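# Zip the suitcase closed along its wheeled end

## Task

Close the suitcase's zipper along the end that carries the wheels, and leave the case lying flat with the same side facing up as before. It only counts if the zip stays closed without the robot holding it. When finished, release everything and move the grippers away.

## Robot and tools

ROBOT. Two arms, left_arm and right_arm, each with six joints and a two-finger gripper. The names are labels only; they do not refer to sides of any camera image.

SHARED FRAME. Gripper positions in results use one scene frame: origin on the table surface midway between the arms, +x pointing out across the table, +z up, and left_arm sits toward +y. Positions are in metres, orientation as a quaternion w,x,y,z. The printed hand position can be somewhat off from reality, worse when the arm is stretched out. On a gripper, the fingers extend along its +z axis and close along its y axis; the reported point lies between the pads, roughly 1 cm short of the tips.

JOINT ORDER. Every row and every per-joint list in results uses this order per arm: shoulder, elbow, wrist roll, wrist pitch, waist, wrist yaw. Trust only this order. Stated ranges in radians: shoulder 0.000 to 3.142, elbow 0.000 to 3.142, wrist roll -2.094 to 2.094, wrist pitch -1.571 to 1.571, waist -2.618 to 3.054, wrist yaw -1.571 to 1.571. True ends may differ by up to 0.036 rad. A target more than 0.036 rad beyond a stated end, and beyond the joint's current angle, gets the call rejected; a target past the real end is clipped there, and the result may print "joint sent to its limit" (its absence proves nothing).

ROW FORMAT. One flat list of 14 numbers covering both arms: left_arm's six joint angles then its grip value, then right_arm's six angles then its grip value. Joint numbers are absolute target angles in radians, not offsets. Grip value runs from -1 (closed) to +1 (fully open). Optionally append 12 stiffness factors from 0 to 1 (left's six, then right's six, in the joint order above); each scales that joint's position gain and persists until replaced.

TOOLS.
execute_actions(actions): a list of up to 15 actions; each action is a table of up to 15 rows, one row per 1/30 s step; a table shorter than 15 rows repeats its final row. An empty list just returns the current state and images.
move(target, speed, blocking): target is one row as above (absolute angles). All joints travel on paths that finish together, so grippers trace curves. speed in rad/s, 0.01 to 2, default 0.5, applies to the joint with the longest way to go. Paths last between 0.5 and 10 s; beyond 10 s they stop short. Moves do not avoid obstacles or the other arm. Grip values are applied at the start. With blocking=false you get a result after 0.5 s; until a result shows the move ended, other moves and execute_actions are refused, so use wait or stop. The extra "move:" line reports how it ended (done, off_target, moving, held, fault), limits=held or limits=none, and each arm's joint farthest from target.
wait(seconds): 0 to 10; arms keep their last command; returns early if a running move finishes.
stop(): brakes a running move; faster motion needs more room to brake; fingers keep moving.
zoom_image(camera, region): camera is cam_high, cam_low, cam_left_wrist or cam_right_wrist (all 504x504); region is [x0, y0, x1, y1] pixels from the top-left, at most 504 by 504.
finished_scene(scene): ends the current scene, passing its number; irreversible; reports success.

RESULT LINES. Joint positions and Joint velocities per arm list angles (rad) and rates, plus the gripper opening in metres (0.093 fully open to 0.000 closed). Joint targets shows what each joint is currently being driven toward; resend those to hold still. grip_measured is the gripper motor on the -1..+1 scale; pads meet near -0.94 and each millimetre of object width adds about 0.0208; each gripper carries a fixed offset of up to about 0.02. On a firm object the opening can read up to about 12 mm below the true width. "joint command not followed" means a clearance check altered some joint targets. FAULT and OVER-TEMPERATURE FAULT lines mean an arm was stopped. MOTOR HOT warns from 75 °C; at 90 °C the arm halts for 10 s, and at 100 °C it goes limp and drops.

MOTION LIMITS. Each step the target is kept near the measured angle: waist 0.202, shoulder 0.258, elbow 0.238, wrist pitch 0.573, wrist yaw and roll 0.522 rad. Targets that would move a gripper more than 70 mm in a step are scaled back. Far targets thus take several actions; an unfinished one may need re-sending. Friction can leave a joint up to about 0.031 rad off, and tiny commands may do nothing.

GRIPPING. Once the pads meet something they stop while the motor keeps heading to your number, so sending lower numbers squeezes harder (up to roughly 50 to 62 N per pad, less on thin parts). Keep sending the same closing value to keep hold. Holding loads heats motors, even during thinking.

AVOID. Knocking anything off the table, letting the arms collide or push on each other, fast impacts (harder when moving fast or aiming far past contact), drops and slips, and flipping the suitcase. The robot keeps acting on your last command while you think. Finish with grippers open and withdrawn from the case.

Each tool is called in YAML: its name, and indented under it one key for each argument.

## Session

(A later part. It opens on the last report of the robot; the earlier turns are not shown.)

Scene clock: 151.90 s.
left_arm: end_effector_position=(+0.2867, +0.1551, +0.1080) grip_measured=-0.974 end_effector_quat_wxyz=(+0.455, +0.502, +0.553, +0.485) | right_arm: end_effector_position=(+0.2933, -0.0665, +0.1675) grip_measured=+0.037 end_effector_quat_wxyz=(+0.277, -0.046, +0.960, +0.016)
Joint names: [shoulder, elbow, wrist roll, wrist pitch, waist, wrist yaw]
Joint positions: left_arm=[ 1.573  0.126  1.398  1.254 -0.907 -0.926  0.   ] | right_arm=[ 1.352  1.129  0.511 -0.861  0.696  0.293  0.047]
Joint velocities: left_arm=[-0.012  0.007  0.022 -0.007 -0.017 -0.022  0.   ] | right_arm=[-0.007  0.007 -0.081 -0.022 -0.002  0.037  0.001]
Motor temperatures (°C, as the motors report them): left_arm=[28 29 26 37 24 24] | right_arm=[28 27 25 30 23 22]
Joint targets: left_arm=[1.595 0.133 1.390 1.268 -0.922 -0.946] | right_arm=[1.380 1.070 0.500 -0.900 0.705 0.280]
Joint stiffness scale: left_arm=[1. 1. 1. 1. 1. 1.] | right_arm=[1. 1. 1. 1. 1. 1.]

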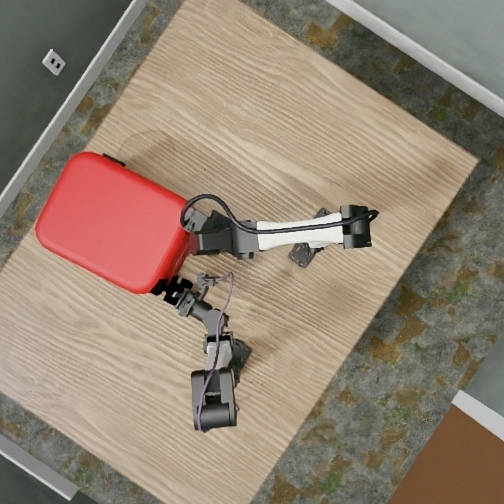

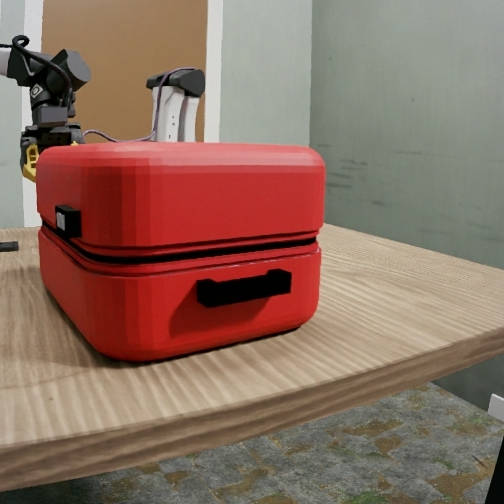

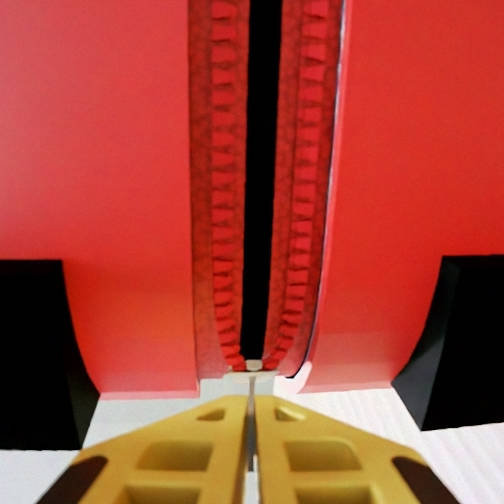

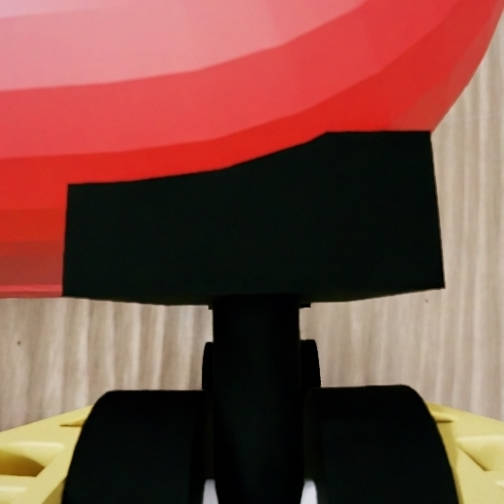

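execute_actions:
  actions:
    - [[1.64,0.148,1.40,1.31,-0.975,-0.88,-1,1.38,1.07,0.5,-0.90,0.72,0.26,-0.15]]
    - [[1.685,0.168,1.405,1.35,-1.02,-0.89,-1,1.38,1.07,0.5,-0.90,0.72,0.26,-0.15]]
    - [[1.717,0.192,1.40,1.357,-1.065,-0.935,-1,1.38,1.07,0.5,-0.90,0.72,0.26,-0.15]]

Scene clock: 154.87 s.
left_arm: end_effector_position=(+0.2804, +0.1292, +0.1074) grip_measured=-0.974 end_effector_quat_wxyz=(+0.468, +0.494, +0.547, +0.488) | right_arm: end_effector_position=(+0.2926, -0.0669, +0.1674) grip_measured=+0.037 end_effector_quat_wxyz=(+0.276, -0.048, +0.960, +0.015)
Joint names: [shoulder, elbow, wrist roll, wrist pitch, waist, wrist yaw]
Joint positions: left_arm=[ 1.693  0.175  1.398  1.351 -1.015 -1.029  0.   ] | right_arm=[ 1.351  1.129  0.508 -0.865  0.696  0.293  0.047]
Joint velocities: left_arm=[-0.012  0.007  0.066 -0.007 -0.022 -0.037  0.   ] | right_arm=[ 0.022  0.002  0.022 -0.051 -0.022 -0.081 -0.001]
Motor temperatures (°C, as the motors report them): left_arm=[28 29 26 37 24 24] | right_arm=[28 27 25 30 23 22]
Joint targets: left_arm=[1.717 0.192 1.400 1.357 -1.065 -0.935] | right_arm=[1.380 1.070 0.500 -0.900 0.720 0.260]
Joint stiffness scale: left_arm=[1. 1. 1. 1. 1. 1.] | right_arm=[1. 1. 1. 1. 1. 1.]

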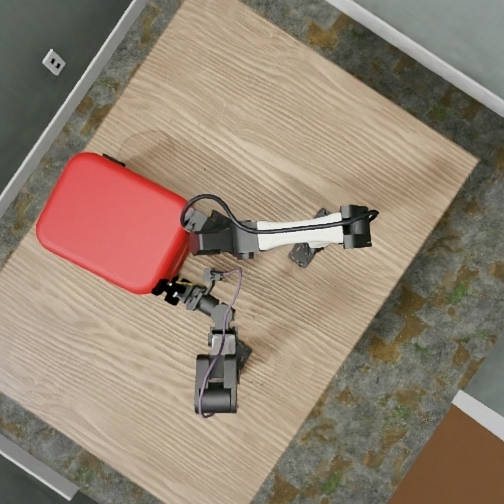

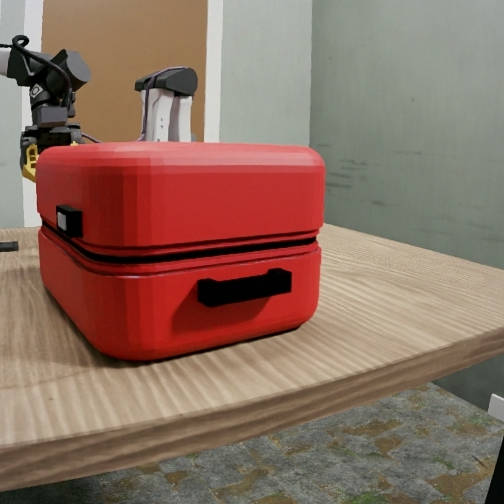

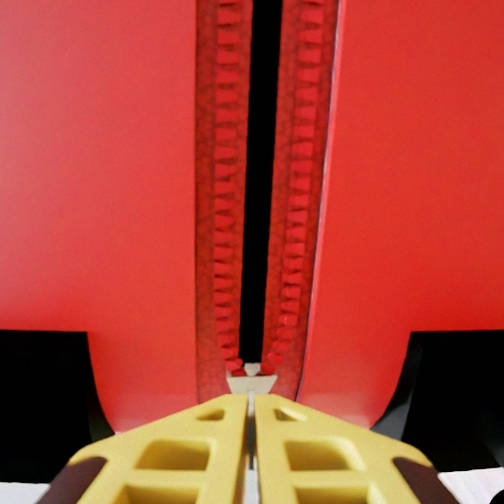

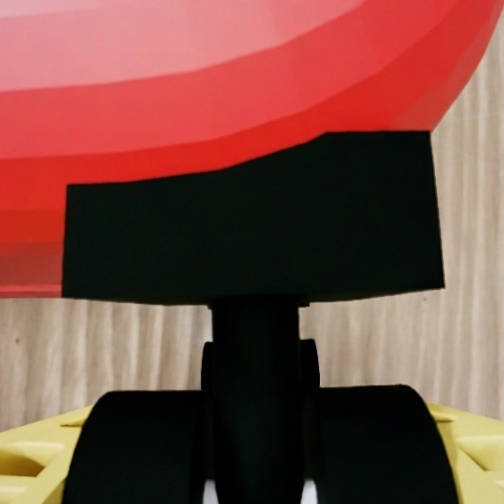

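execute_actions:
  actions:
    - [[1.745,0.225,1.40,1.35,-1.085,-0.99,-1,1.38,1.07,0.5,-0.90,0.72,0.26,-0.15]]
    - [[1.775,0.26,1.40,1.345,-1.12,-1.02,-1,1.38,1.07,0.5,-0.90,0.72,0.26,-0.15]]
    - [[1.825,0.307,1.41,1.36,-1.145,-1.045,-1,1.38,1.07,0.5,-0.90,0.72,0.26,-0.15]]
    - [[1.872,0.355,1.425,1.375,-1.168,-1.07,-1,1.38,1.07,0.5,-0.90,0.72,0.26,-0.15]]

Scene clock: 157.37 s.
left_arm: end_effector_position=(+0.2839, +0.1015, +0.1072) grip_measured=-0.974 end_effector_quat_wxyz=(+0.449, +0.463, +0.557, +0.523) | right_arm: end_effector_position=(+0.2917, -0.0674, +0.1673) grip_measured=+0.037 end_effector_quat_wxyz=(+0.274, -0.049, +0.960, +0.014)
Joint names: [shoulder, elbow, wrist roll, wrist pitch, waist, wrist yaw]
Joint positions: left_arm=[ 1.844  0.329  1.419  1.37  -1.103 -1.215  0.   ] | right_arm=[ 1.35   1.129  0.506 -0.87   0.696  0.292  0.047]
Joint velocities: left_arm=[ 0.012  0.012 -0.051 -0.051 -0.007  0.037  0.   ] | right_arm=[-0.012 -0.007 -0.007  0.007 -0.002 -0.066 -0.001]
Motor temperatures (°C, as the motors report them): left_arm=[28 29 26 37 24 24] | right_arm=[28 27 25 30 23 22]
Joint targets: left_arm=[1.872 0.355 1.425 1.375 -1.168 -1.070] | right_arm=[1.380 1.070 0.500 -0.900 0.720 0.260]
Joint stiffness scale: left_arm=[1. 1. 1. 1. 1. 1.] | right_arm=[1. 1. 1. 1. 1. 1.]

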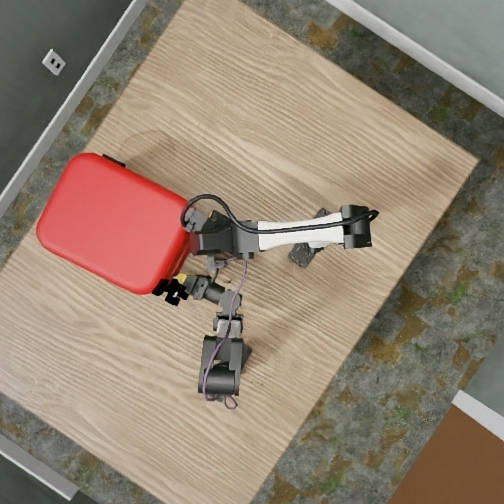

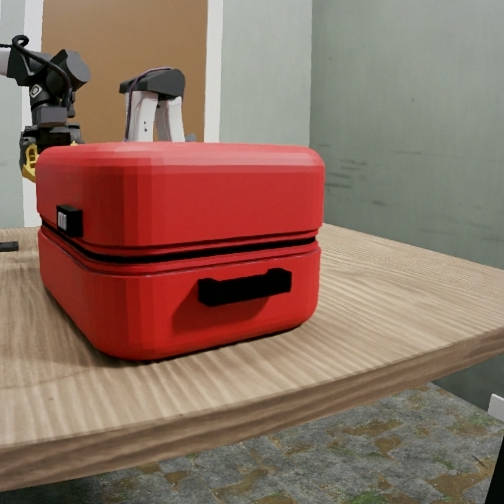

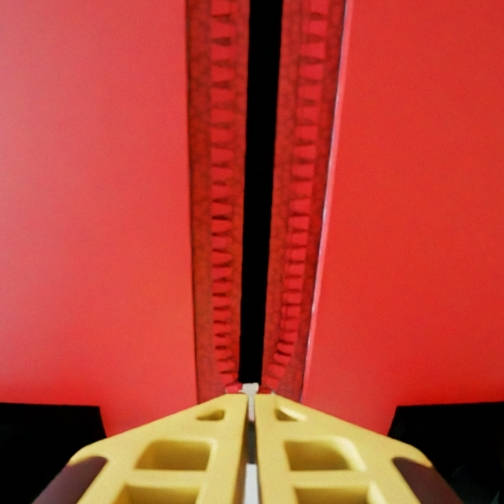

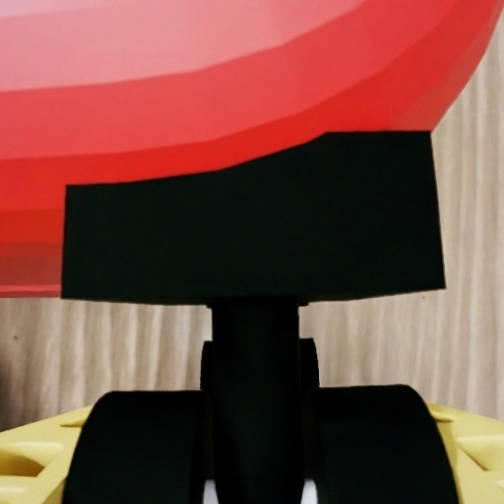

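execute_actions:
  actions:
    - [[1.872,0.355,1.425,1.375,-1.175,-1.02,-1,1.40,1.03,0.5,-0.90,0.73,0.25,-0.15]]
    - [[1.90,0.40,1.425,1.355,-1.19,-1.02,-1,1.41,1.01,0.5,-0.90,0.73,0.25,-0.15]]
    - [[1.928,0.452,1.425,1.335,-1.21,-1.03,-1,1.41,1.01,0.5,-0.90,0.73,0.25,-0.15]]

Scene clock: 159.13 s.
left_arm: end_effector_position=(+0.2886, +0.0723, +0.1075) grip_measured=-0.974 end_effector_quat_wxyz=(+0.463, +0.466, +0.552, +0.514) | right_arm: end_effector_position=(+0.2914, -0.0676, +0.1657) grip_measured=+0.037 end_effector_quat_wxyz=(+0.280, -0.050, +0.959, +0.014)
Joint names: [shoulder, elbow, wrist roll, wrist pitch, waist, wrist yaw]
Joint positions: left_arm=[ 1.904  0.42   1.42   1.358 -1.136 -1.219  0.   ] | right_arm=[ 1.341  1.111  0.506 -0.852  0.701  0.301  0.047]
Joint velocities: left_arm=[-0.022 -0.002 -0.037 -0.037  0.022  0.022  0.   ] | right_arm=[ 0.027 -0.037 -0.066 -0.022 -0.007  0.007 -0.   ]
Motor temperatures (°C, as the motors report them): left_arm=[28 29 26 37 24 25] | right_arm=[28 27 25 30 23 22]
Joint targets: left_arm=[1.928 0.452 1.425 1.335 -1.210 -1.030] | right_arm=[1.410 1.010 0.500 -0.900 0.730 0.250]
Joint stiffness scale: left_arm=[1. 1. 1. 1. 1. 1.] | right_arm=[1. 1. 1. 1. 1. 1.]

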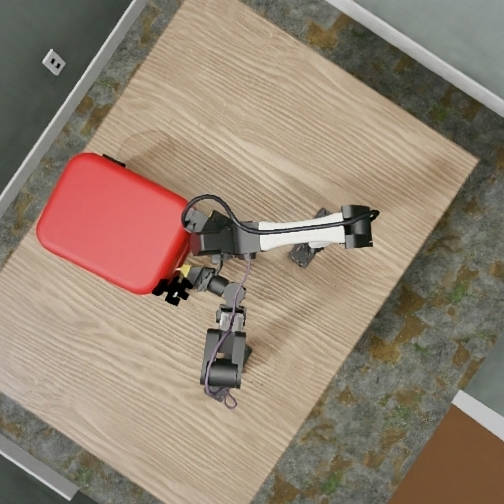

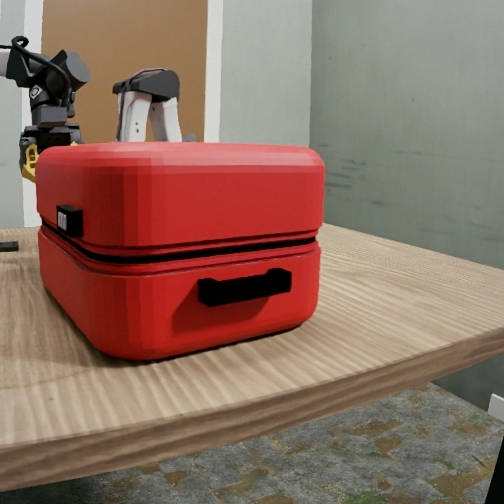

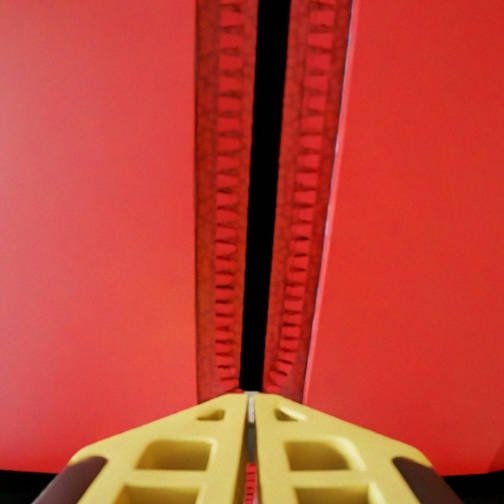

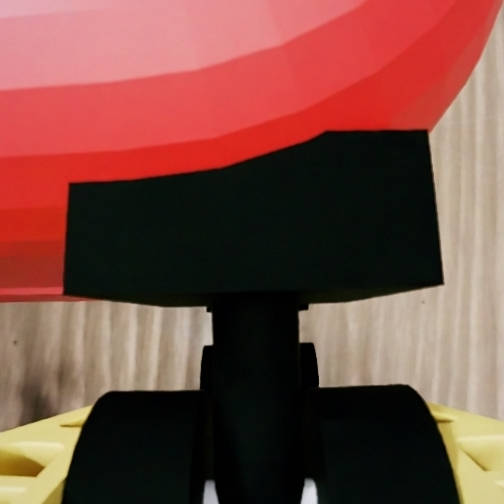

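execute_actions:
  actions:
    - [[1.962,0.508,1.43,1.31,-1.235,-1.055,-1,1.41,1.01,0.5,-0.90,0.74,0.25,-0.15]]
    - [[1.994,0.564,1.437,1.287,-1.254,-1.075,-1,1.41,1.01,0.5,-0.90,0.74,0.25,-0.15]]
    - [[2.024,0.623,1.437,1.257,-1.27,-1.09,-1,1.41,1.01,0.5,-0.90,0.74,0.25,-0.15]]
    - [[2.053,0.682,1.437,1.228,-1.284,-1.105,-1,1.41,1.01,0.5,-0.90,0.74,0.25,-0.15]]

Scene clock: 162.50 s.
left_arm: end_effector_position=(+0.2959, +0.0169, +0.1071) grip_measured=-0.974 end_effector_quat_wxyz=(+0.460, +0.463, +0.549, +0.522) | right_arm: end_effector_position=(+0.2913, -0.0676, +0.1656) grip_measured=+0.037 end_effector_quat_wxyz=(+0.281, -0.050, +0.958, +0.012)
Joint names: [shoulder, elbow, wrist roll, wrist pitch, waist, wrist yaw]
Joint positions: left_arm=[ 2.027  0.649  1.433  1.257 -1.2   -1.294  0.   ] | right_arm=[ 1.341  1.11   0.506 -0.851  0.704  0.306  0.047]
Joint velocities: left_arm=[-0.002  0.002 -0.022  0.022 -0.032  0.007  0.   ] | right_arm=[ 0.002 -0.007 -0.051 -0.051 -0.002 -0.022  0.002]
Motor temperatures (°C, as the motors report them): left_arm=[29 30 26 36 25 26] | right_arm=[28 27 25 30 23 22]
Joint targets: left_arm=[2.053 0.682 1.437 1.228 -1.284 -1.105] | right_arm=[1.410 1.010 0.500 -0.900 0.740 0.250]
Joint stiffness scale: left_arm=[1. 1. 1. 1. 1. 1.] | right_arm=[1. 1. 1. 1. 1. 1.]

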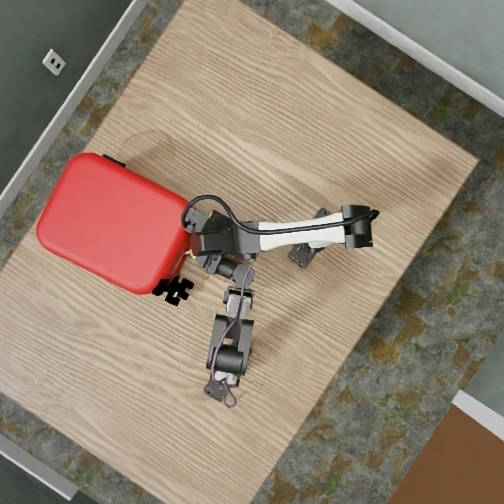

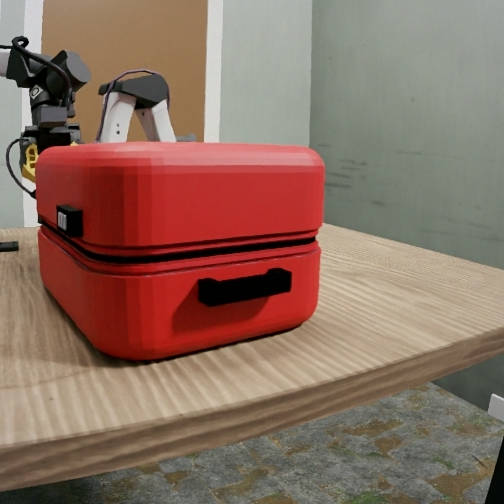

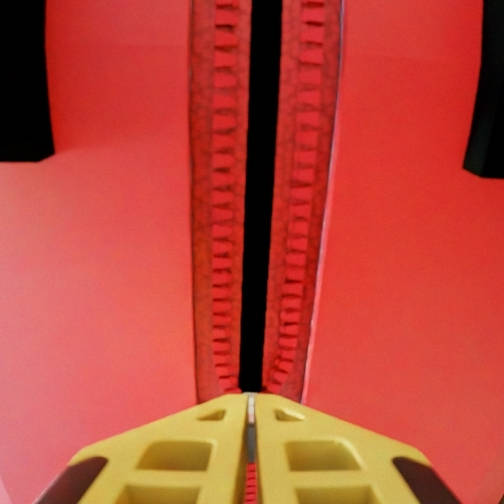

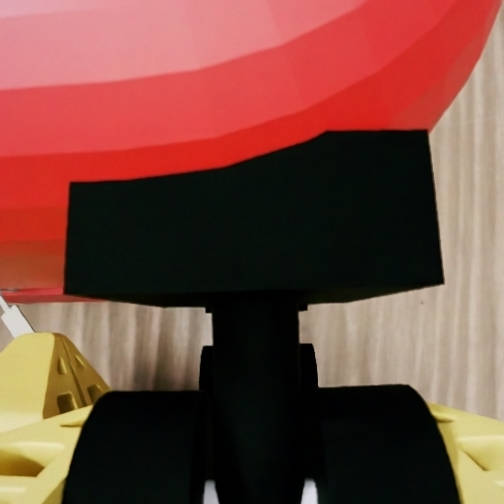

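execute_actions:
  actions:
    - [[2.084,0.745,1.437,1.195,-1.287,-1.118,-1,1.41,1.01,0.5,-0.90,0.74,0.25,-0.15]]
    - [[2.114,0.806,1.437,1.163,-1.297,-1.13,-1,1.41,1.01,0.5,-0.90,0.74,0.25,-0.15]]

Scene clock: 164.00 s.
left_arm: end_effector_position=(+0.3007, -0.0148, +0.1073) grip_measured=-0.974 end_effector_quat_wxyz=(+0.463, +0.467, +0.546, +0.519) | right_arm: end_effector_position=(+0.2911, -0.0673, +0.1657) grip_measured=+0.037 end_effector_quat_wxyz=(+0.281, -0.049, +0.958, +0.012)
Joint names: [shoulder, elbow, wrist roll, wrist pitch, waist, wrist yaw]
Joint positions: left_arm=[ 2.087  0.775  1.433  1.191 -1.223 -1.305  0.   ] | right_arm=[ 1.341  1.11   0.511 -0.851  0.706  0.309  0.047]
Joint velocities: left_arm=[ 0.007 -0.002 -0.037  0.022 -0.022  0.022  0.   ] | right_arm=[-0.007 -0.007  0.007 -0.051  0.002  0.007  0.001]
Motor temperatures (°C, as the motors report them): left_arm=[29 30 26 36 25 26] | right_arm=[27 27 25 30 23 22]
Joint targets: left_arm=[2.114 0.806 1.437 1.163 -1.297 -1.130] | right_arm=[1.410 1.010 0.500 -0.900 0.740 0.250]
Joint stiffness scale: left_arm=[1. 1. 1. 1. 1. 1.] | right_arm=[1. 1. 1. 1. 1. 1.]

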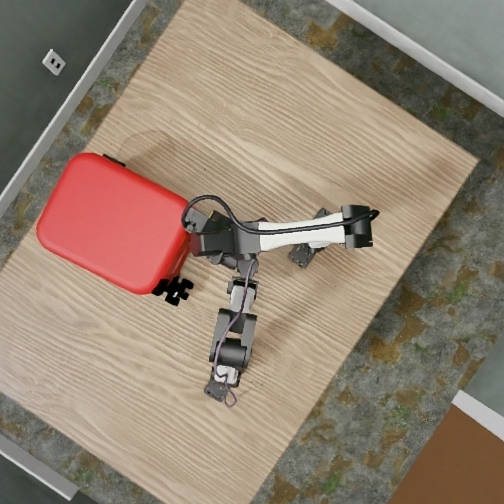

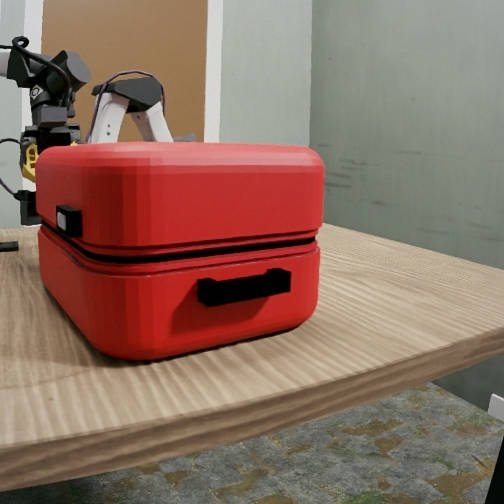

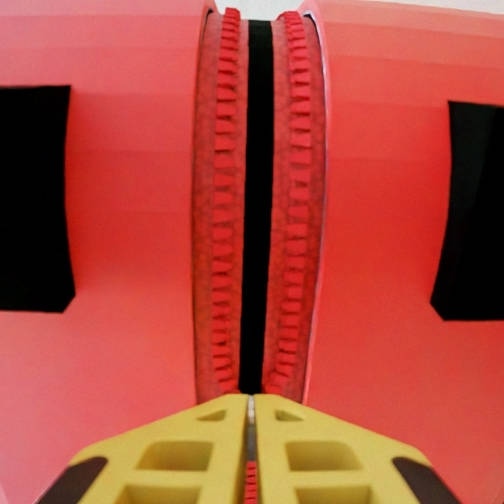

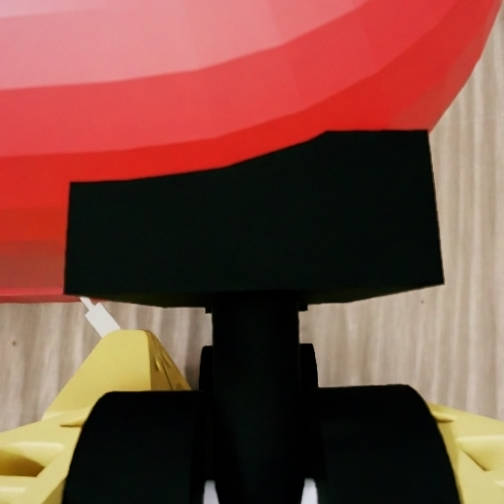

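execute_actions:
  actions:
    - [[2.146,0.87,1.437,1.13,-1.305,-1.145,-1,1.41,1.01,0.5,-0.90,0.74,0.25,-0.15]]
    - [[2.178,0.935,1.437,1.097,-1.314,-1.16,-1,1.41,1.01,0.5,-0.90,0.74,0.25,-0.15]]

Scene clock: 165.67 s.
left_arm: end_effector_position=(+0.3047, -0.0455, +0.1074) grip_measured=-0.974 end_effector_quat_wxyz=(+0.465, +0.468, +0.544, +0.518) | right_arm: end_effector_position=(+0.2908, -0.0670, +0.1657) grip_measured=+0.037 end_effector_quat_wxyz=(+0.281, -0.048, +0.958, +0.012)
Joint names: [shoulder, elbow, wrist roll, wrist pitch, waist, wrist yaw]
Joint positions: left_arm=[ 2.151  0.906  1.433  1.125 -1.245 -1.32   0.   ] | right_arm=[ 1.341  1.11   0.515 -0.852  0.708  0.31   0.047]
Joint velocities: left_arm=[-0.002  0.002  0.022  0.007 -0.002 -0.022  0.   ] | right_arm=[-0.012 -0.007 -0.037 -0.081 -0.007  0.007  0.   ]
Motor temperatures (°C, as the motors report them): left_arm=[29 30 26 36 25 26] | right_arm=[27 27 25 30 23 22]
Joint targets: left_arm=[2.178 0.935 1.437 1.097 -1.314 -1.160] | right_arm=[1.410 1.010 0.500 -0.900 0.740 0.250]
Joint stiffness scale: left_arm=[1. 1. 1. 1. 1. 1.] | right_arm=[1. 1. 1. 1. 1. 1.]

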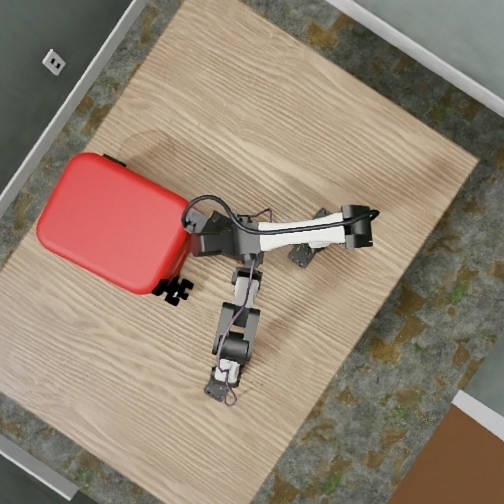

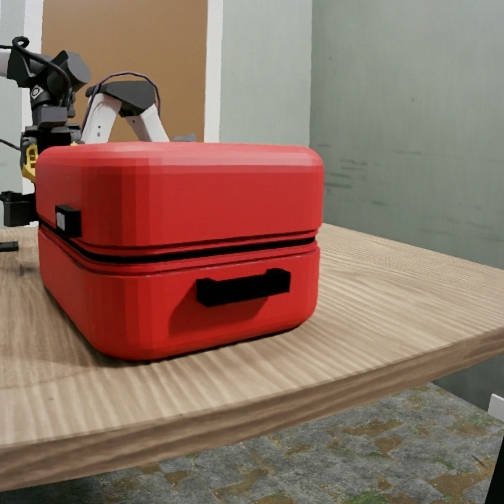

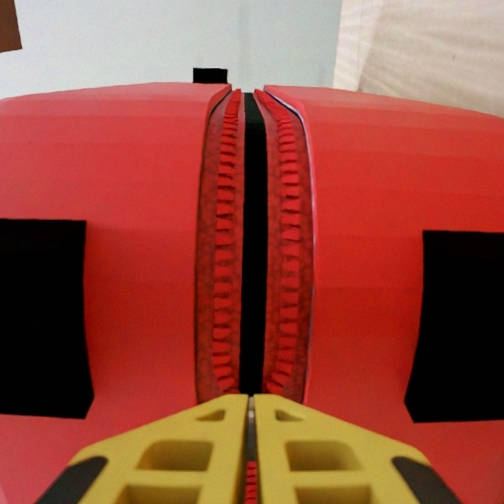

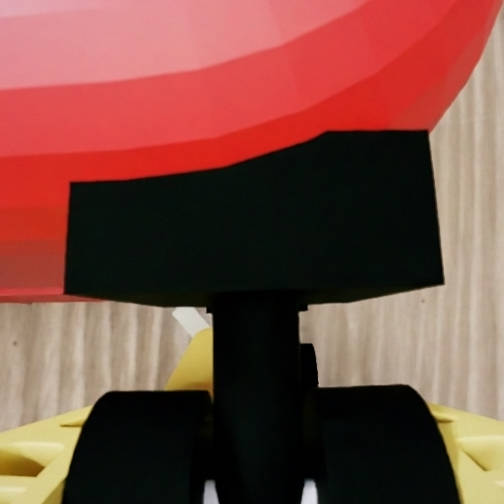

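execute_actions:
  actions:
    - [[2.206,0.99,1.437,1.065,-1.322,-1.19,-1,1.41,1.01,0.5,-0.90,0.74,0.25,-0.15]]
    - [[2.234,1.046,1.437,1.034,-1.33,-1.21,-1,1.41,1.01,0.5,-0.90,0.74,0.25,-0.15]]
    - [[2.266,1.111,1.437,1.0,-1.33,-1.235,-1,1.41,1.01,0.5,-0.90,0.74,0.25,-0.15]]
    - [[2.297,1.176,1.437,0.967,-1.33,-1.26,-1,1.41,1.01,0.5,-0.90,0.74,0.25,-0.15]]

Scene clock: 168.10 s.
left_arm: end_effector_position=(+0.3138, -0.0833, +0.1075) grip_measured=-0.974 end_effector_quat_wxyz=(+0.445, +0.451, +0.554, +0.540) | right_arm: end_effector_position=(+0.2903, -0.0666, +0.1657) grip_measured=+0.037 end_effector_quat_wxyz=(+0.282, -0.047, +0.958, +0.012)
Joint names: [shoulder, elbow, wrist roll, wrist pitch, waist, wrist yaw]
Joint positions: left_arm=[ 2.269  1.146  1.433  0.991 -1.264 -1.408  0.   ] | right_arm=[ 1.341  1.11   0.52  -0.853  0.711  0.312  0.047]
Joint velocities: left_arm=[-0.012 -0.007 -0.022  0.037 -0.002 -0.051  0.   ] | right_arm=[-0.002 -0.012 -0.037  0.022 -0.002 -0.037 -0.001]
Motor temperatures (°C, as the motors report them): left_arm=[30 30 26 36 25 26] | right_arm=[27 26 25 30 23 22]
Joint targets: left_arm=[2.297 1.176 1.437 0.967 -1.330 -1.260] | right_arm=[1.410 1.010 0.500 -0.900 0.740 0.250]
Joint stiffness scale: left_arm=[1. 1. 1. 1. 1. 1.] | right_arm=[1. 1. 1. 1. 1. 1.]

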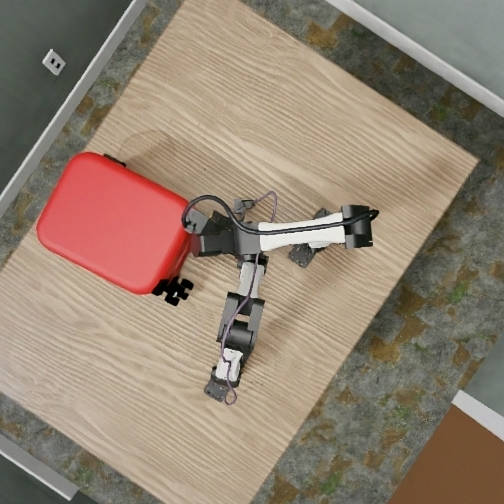

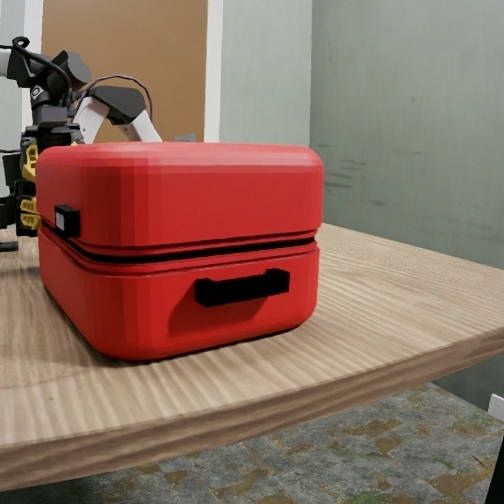

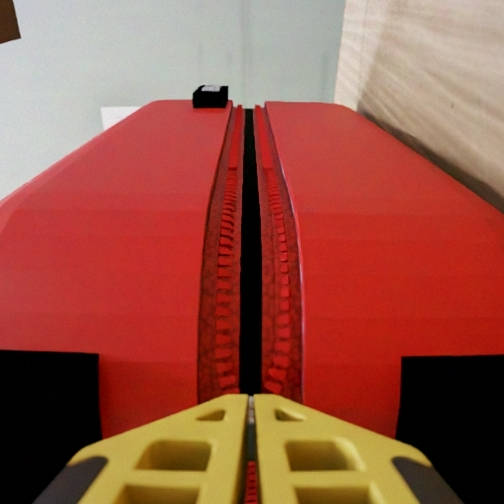

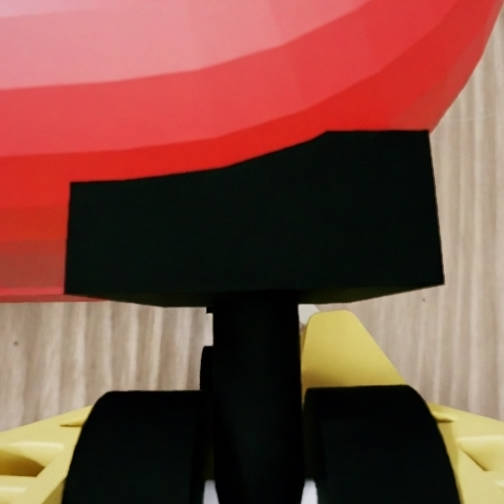

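execute_actions:
  actions:
    - [[2.325,1.225,1.437,0.945,-1.32,-1.285,-1,1.41,1.01,0.5,-0.90,0.74,0.25,-0.15]]
    - [[2.35,1.272,1.437,0.925,-1.31,-1.30,-1,1.41,1.01,0.5,-0.90,0.74,0.25,-0.15]]
    - [[2.373,1.32,1.437,0.90,-1.295,-1.32,-1,1.41,1.01,0.5,-0.90,0.74,0.25,-0.15]]
    - [[2.396,1.366,1.437,0.878,-1.28,-1.335,-1,1.41,1.01,0.5,-0.90,0.74,0.25,-0.15]]

Scene clock: 171.00 s.
left_arm: end_effector_position=(+0.3276, -0.1005, +0.1077) grip_measured=-0.974 end_effector_quat_wxyz=(+0.423, +0.423, +0.571, +0.562) | right_arm: end_effector_position=(+0.2903, -0.0666, +0.1657) grip_measured=+0.037 end_effector_quat_wxyz=(+0.282, -0.047, +0.958, +0.012)
Joint names: [shoulder, elbow, wrist roll, wrist pitch, waist, wrist yaw]
Joint positions: left_arm=[ 2.367  1.336  1.434  0.901 -1.253 -1.489  0.   ] | right_arm=[ 1.341  1.11   0.52  -0.853  0.711  0.312  0.047]
Joint velocities: left_arm=[ 0.002  0.002  0.022  0.037  0.002 -0.022  0.   ] | right_arm=[-0.007 -0.012 -0.051 -0.051  0.007 -0.007 -0.001]
Motor temperatures (°C, as the motors report them): left_arm=[31 31 26 36 26 27] | right_arm=[27 26 25 30 23 23]
Joint targets: left_arm=[2.396 1.366 1.437 0.878 -1.280 -1.335] | right_arm=[1.410 1.010 0.500 -0.900 0.740 0.250]
Joint stiffness scale: left_arm=[1. 1. 1. 1. 1. 1.] | right_arm=[1. 1. 1. 1. 1. 1.]

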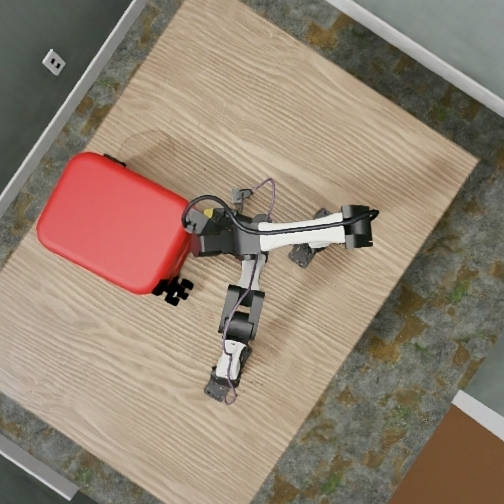

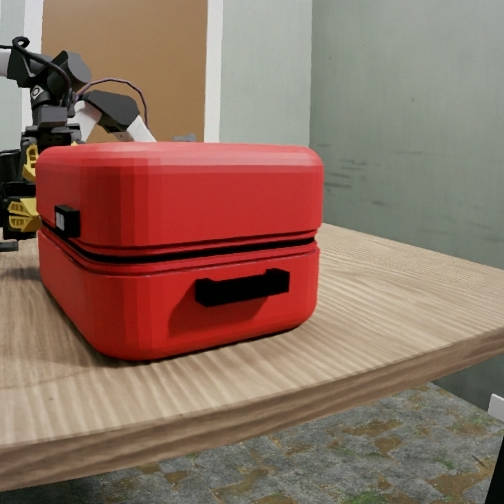

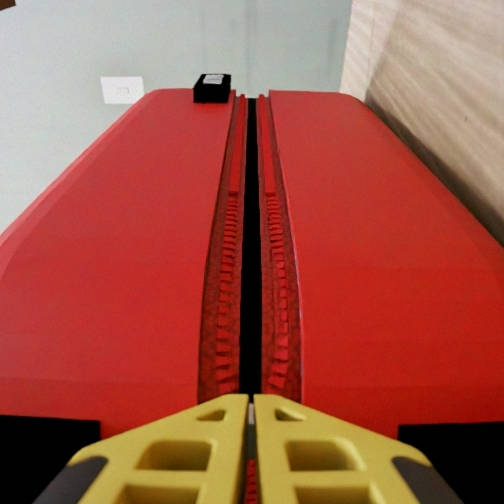

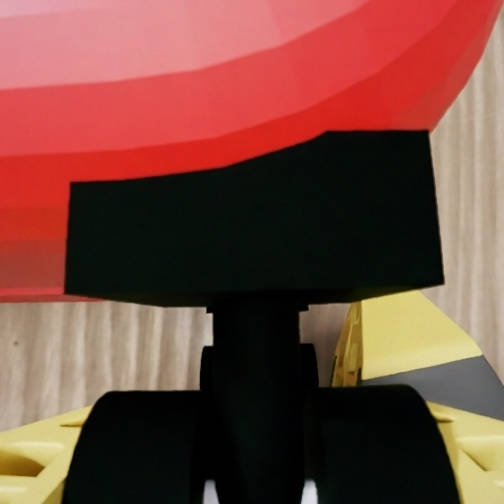

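execute_actions:
  actions:
    - [[2.412,1.40,1.437,0.86,-1.25,-1.335,-1,1.41,1.01,0.5,-0.90,0.74,0.25,-0.15]]
    - [[2.427,1.43,1.437,0.845,-1.225,-1.335,-1,1.41,1.01,0.5,-0.90,0.74,0.25,-0.15]]

Scene clock: 172.40 s.
left_arm: end_effector_position=(+0.3439, -0.1061, +0.1081) grip_measured=-0.974 end_effector_quat_wxyz=(+0.421, +0.421, +0.574, +0.562) | right_arm: end_effector_position=(+0.2903, -0.0666, +0.1657) grip_measured=+0.037 end_effector_quat_wxyz=(+0.282, -0.047, +0.958, +0.012)
Joint names: [shoulder, elbow, wrist roll, wrist pitch, waist, wrist yaw]
Joint positions: left_arm=[ 2.398  1.405  1.434  0.866 -1.225 -1.467  0.   ] | right_arm=[ 1.341  1.11   0.52  -0.853  0.711  0.312  0.047]
Joint velocities: left_arm=[ 0.007 -0.007 -0.051 -0.022 -0.022  0.037  0.   ] | right_arm=[-0.002  0.017  0.051  0.037  0.007  0.007 -0.   ]
Motor temperatures (°C, as the motors report them): left_arm=[31 31 26 36 25 27] | right_arm=[27 26 25 30 23 23]
Joint targets: left_arm=[2.427 1.430 1.437 0.845 -1.225 -1.335] | right_arm=[1.410 1.010 0.500 -0.900 0.740 0.250]
Joint stiffness scale: left_arm=[1. 1. 1. 1. 1. 1.] | right_arm=[1. 1. 1. 1. 1. 1.]

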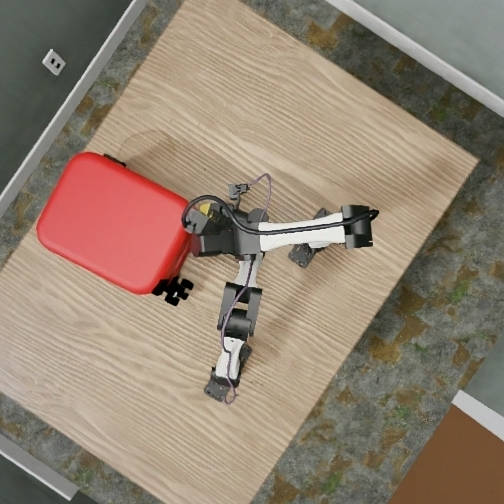

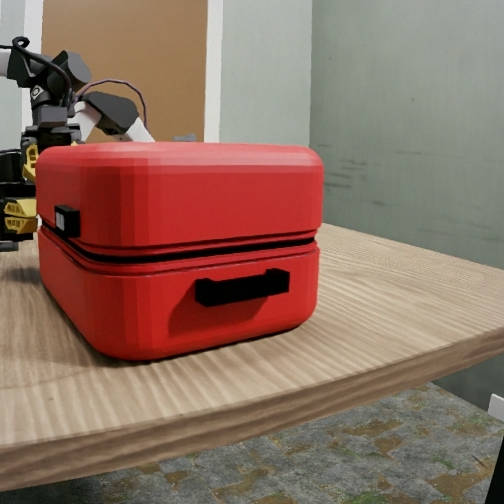

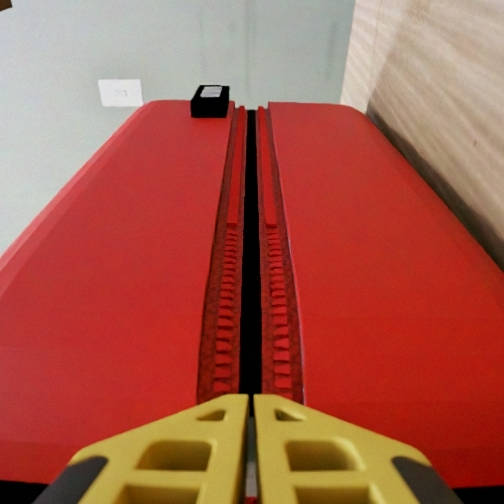

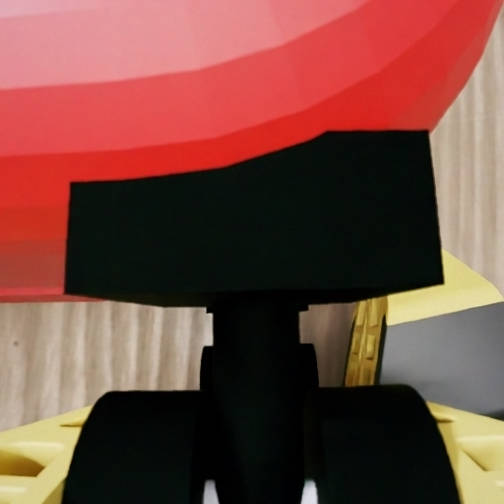

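execute_actions:
  actions: []

Scene clock: 173.17 s.
left_arm: end_effector_position=(+0.3439, -0.1061, +0.1081) grip_measured=-0.974 end_effector_quat_wxyz=(+0.421, +0.421, +0.574, +0.562) | right_arm: end_effector_position=(+0.2903, -0.0666, +0.1657) grip_measured=+0.037 end_effector_quat_wxyz=(+0.282, -0.047, +0.958, +0.012)
Joint names: [shoulder, elbow, wrist roll, wrist pitch, waist, wrist yaw]
Joint positions: left_arm=[ 2.398  1.405  1.434  0.866 -1.225 -1.467  0.   ] | right_arm=[ 1.341  1.11   0.52  -0.853  0.711  0.312  0.047]
Joint velocities: left_arm=[-0.002  0.002  0.037 -0.022 -0.012  0.022  0.   ] | right_arm=[ 0.012 -0.002  0.081  0.022 -0.002  0.022  0.   ]
Motor temperatures (°C, as the motors report them): left_arm=[31 31 26 36 25 27] | right_arm=[27 26 25 30 23 23]
Joint targets: left_arm=[2.427 1.430 1.437 0.845 -1.225 -1.335] | right_arm=[1.410 1.010 0.500 -0.900 0.740 0.250]
Joint stiffness scale: left_arm=[1. 1. 1. 1. 1. 1.] | right_arm=[1. 1. 1. 1. 1. 1.]

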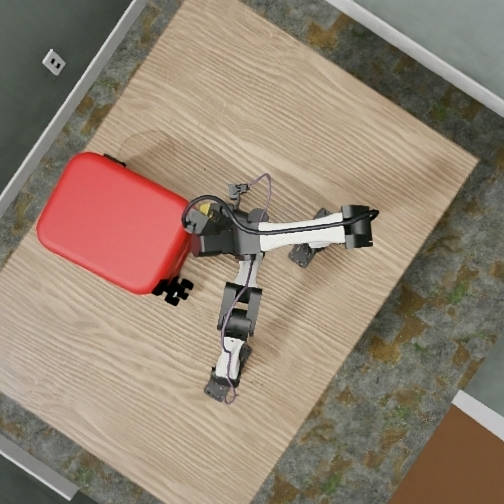

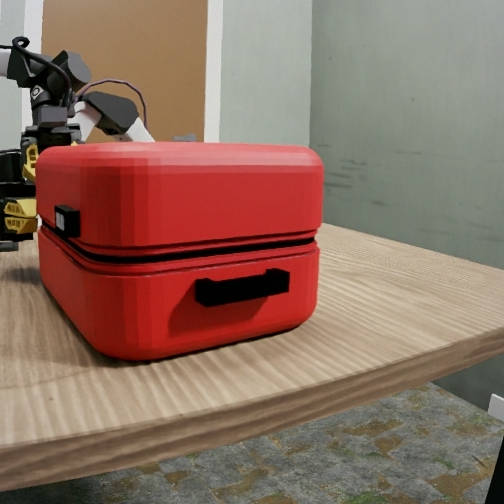

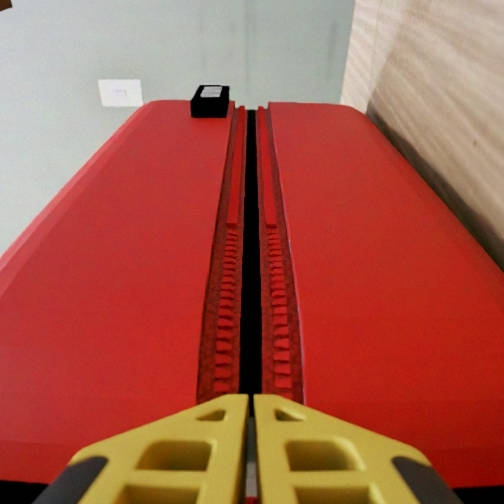

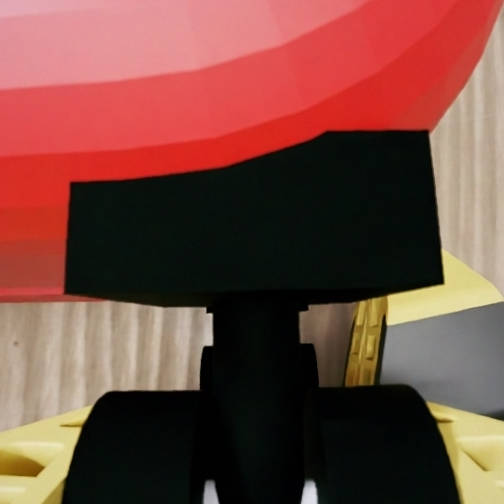

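move:
  target: [2.455,1.49,1.437,0.815,-1.195,-1.33,-1, 1.41,1.01,0.5,-0.90,0.74,0.25,-0.15]
  speed: 0.08

Scene clock: 175.37 s.
left_arm: end_effector_position=(+0.3552, -0.1108, +0.1083) grip_measured=-0.974 end_effector_quat_wxyz=(+0.419, +0.418, +0.576, +0.564) | right_arm: end_effector_position=(+0.2901, -0.0664, +0.1659) grip_measured=+0.037 end_effector_quat_wxyz=(+0.284, -0.046, +0.958, +0.014)
Joint names: [shoulder, elbow, wrist roll, wrist pitch, waist, wrist yaw]
Joint positions: left_arm=[ 2.427  1.465  1.434  0.835 -1.207 -1.459  0.   ] | right_arm=[ 1.336  1.104  0.521 -0.846  0.712  0.313  0.047]
Joint velocities: left_arm=[ 0.012 -0.007  0.037 -0.051  0.007  0.007  0.   ] | right_arm=[-0.027 -0.002 -0.007 -0.037 -0.017  0.007 -0.001]
Motor temperatures (°C, as the motors report them): left_arm=[32 31 26 36 25 27] | right_arm=[27 26 25 30 23 23]
Joint targets: left_arm=[2.455 1.490 1.437 0.815 -1.195 -1.330] | right_arm=[1.410 1.010 0.500 -0.900 0.740 0.250]
Joint stiffness scale: left_arm=[1. 1. 1. 1. 1. 1.] | right_arm=[1. 1. 1. 1. 1. 1.]
move: off_target (left_arm, right_arm); limits=none; left_arm: farthest joint: the wrist yaw, 0.129 radians from its target (0.137 radians at the start); right_arm: farthest joint: the elbow, 0.094 radians from its target (0.100 radians at the start)

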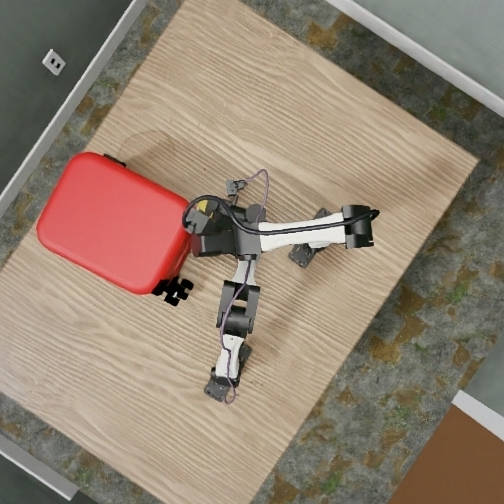

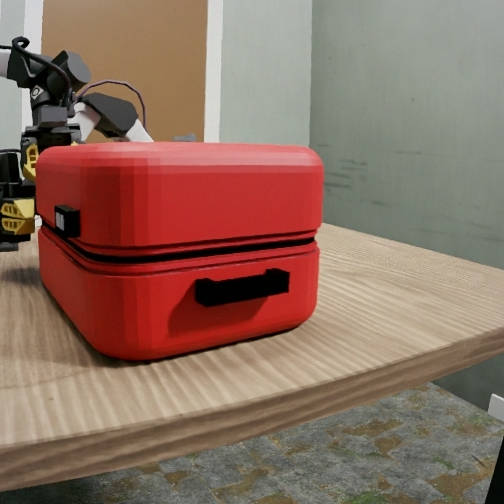

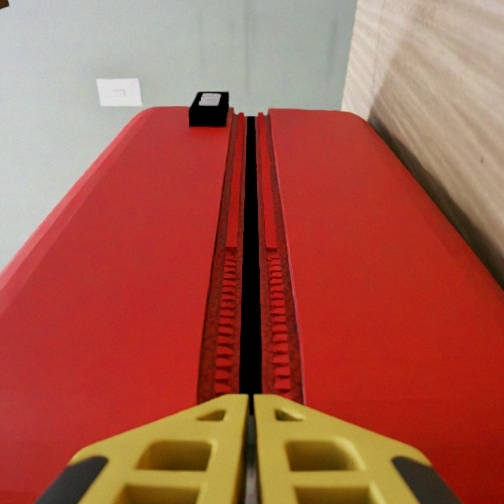

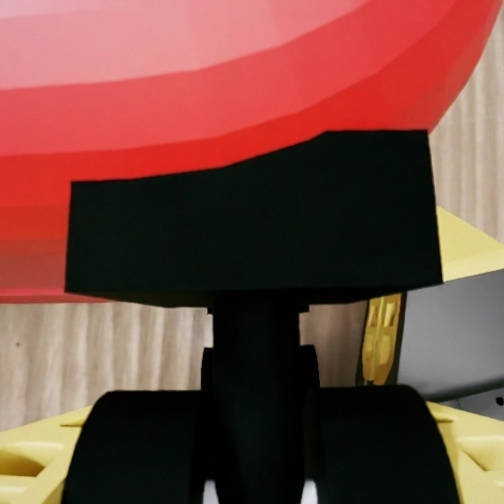

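move:
  target: [2.481,1.544,1.437,0.787,-1.163,-1.30,-1, 1.41,1.01,0.5,-0.90,0.74,0.25,-0.15]
  speed: 0.08

Scene clock: 178.50 s.
left_arm: end_effector_position=(+0.3712, -0.1160, +0.1082) grip_measured=-0.974 end_effector_quat_wxyz=(+0.422, +0.422, +0.576, +0.559) | right_arm: end_effector_position=(+0.2902, -0.0664, +0.1662) grip_measured=+0.037 end_effector_quat_wxyz=(+0.286, -0.046, +0.957, +0.015)
Joint names: [shoulder, elbow, wrist roll, wrist pitch, waist, wrist yaw]
Joint positions: left_arm=[ 2.452  1.52   1.434  0.808 -1.181 -1.42   0.   ] | right_arm=[ 1.333  1.1    0.521 -0.841  0.712  0.314  0.047]
Joint velocities: left_arm=[-0.002  0.007  0.037 -0.037 -0.007 -0.11   0.   ] | right_arm=[-0.012 -0.002  0.007 -0.037 -0.012 -0.022 -0.   ]
Motor temperatures (°C, as the motors report them): left_arm=[34 32 26 36 25 26] | right_arm=[27 26 25 30 23 23]
Joint targets: left_arm=[2.481 1.544 1.437 0.787 -1.163 -1.300] | right_arm=[1.410 1.010 0.500 -0.900 0.740 0.250]
Joint stiffness scale: left_arm=[1. 1. 1. 1. 1. 1.] | right_arm=[1. 1. 1. 1. 1. 1.]
move: off_target (left_arm, right_arm); limits=none; left_arm: farthest joint: the wrist yaw, 0.120 radians from its target (0.159 radians at the start); right_arm: farthest joint: the elbow, 0.090 radians from its target (0.094 radians at the start)

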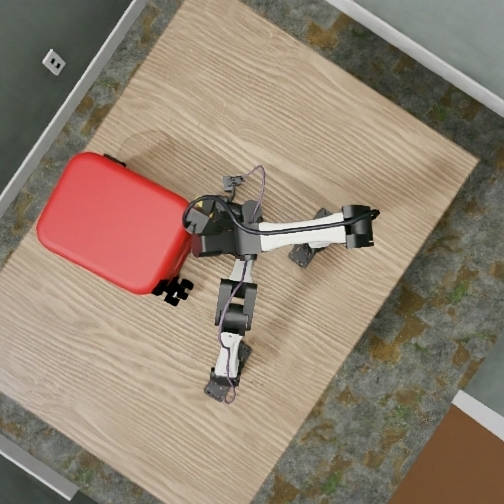

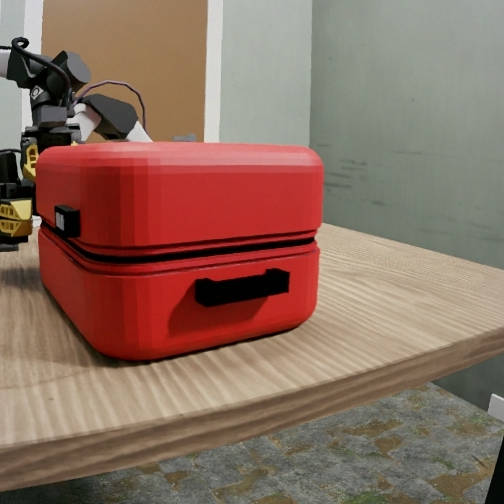

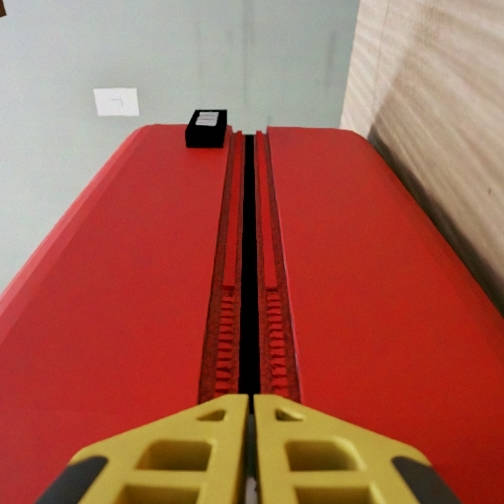

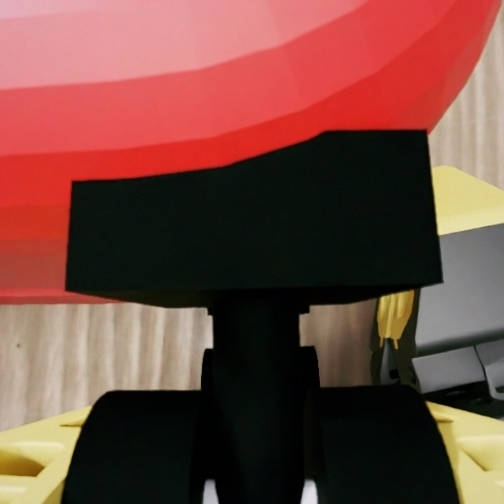

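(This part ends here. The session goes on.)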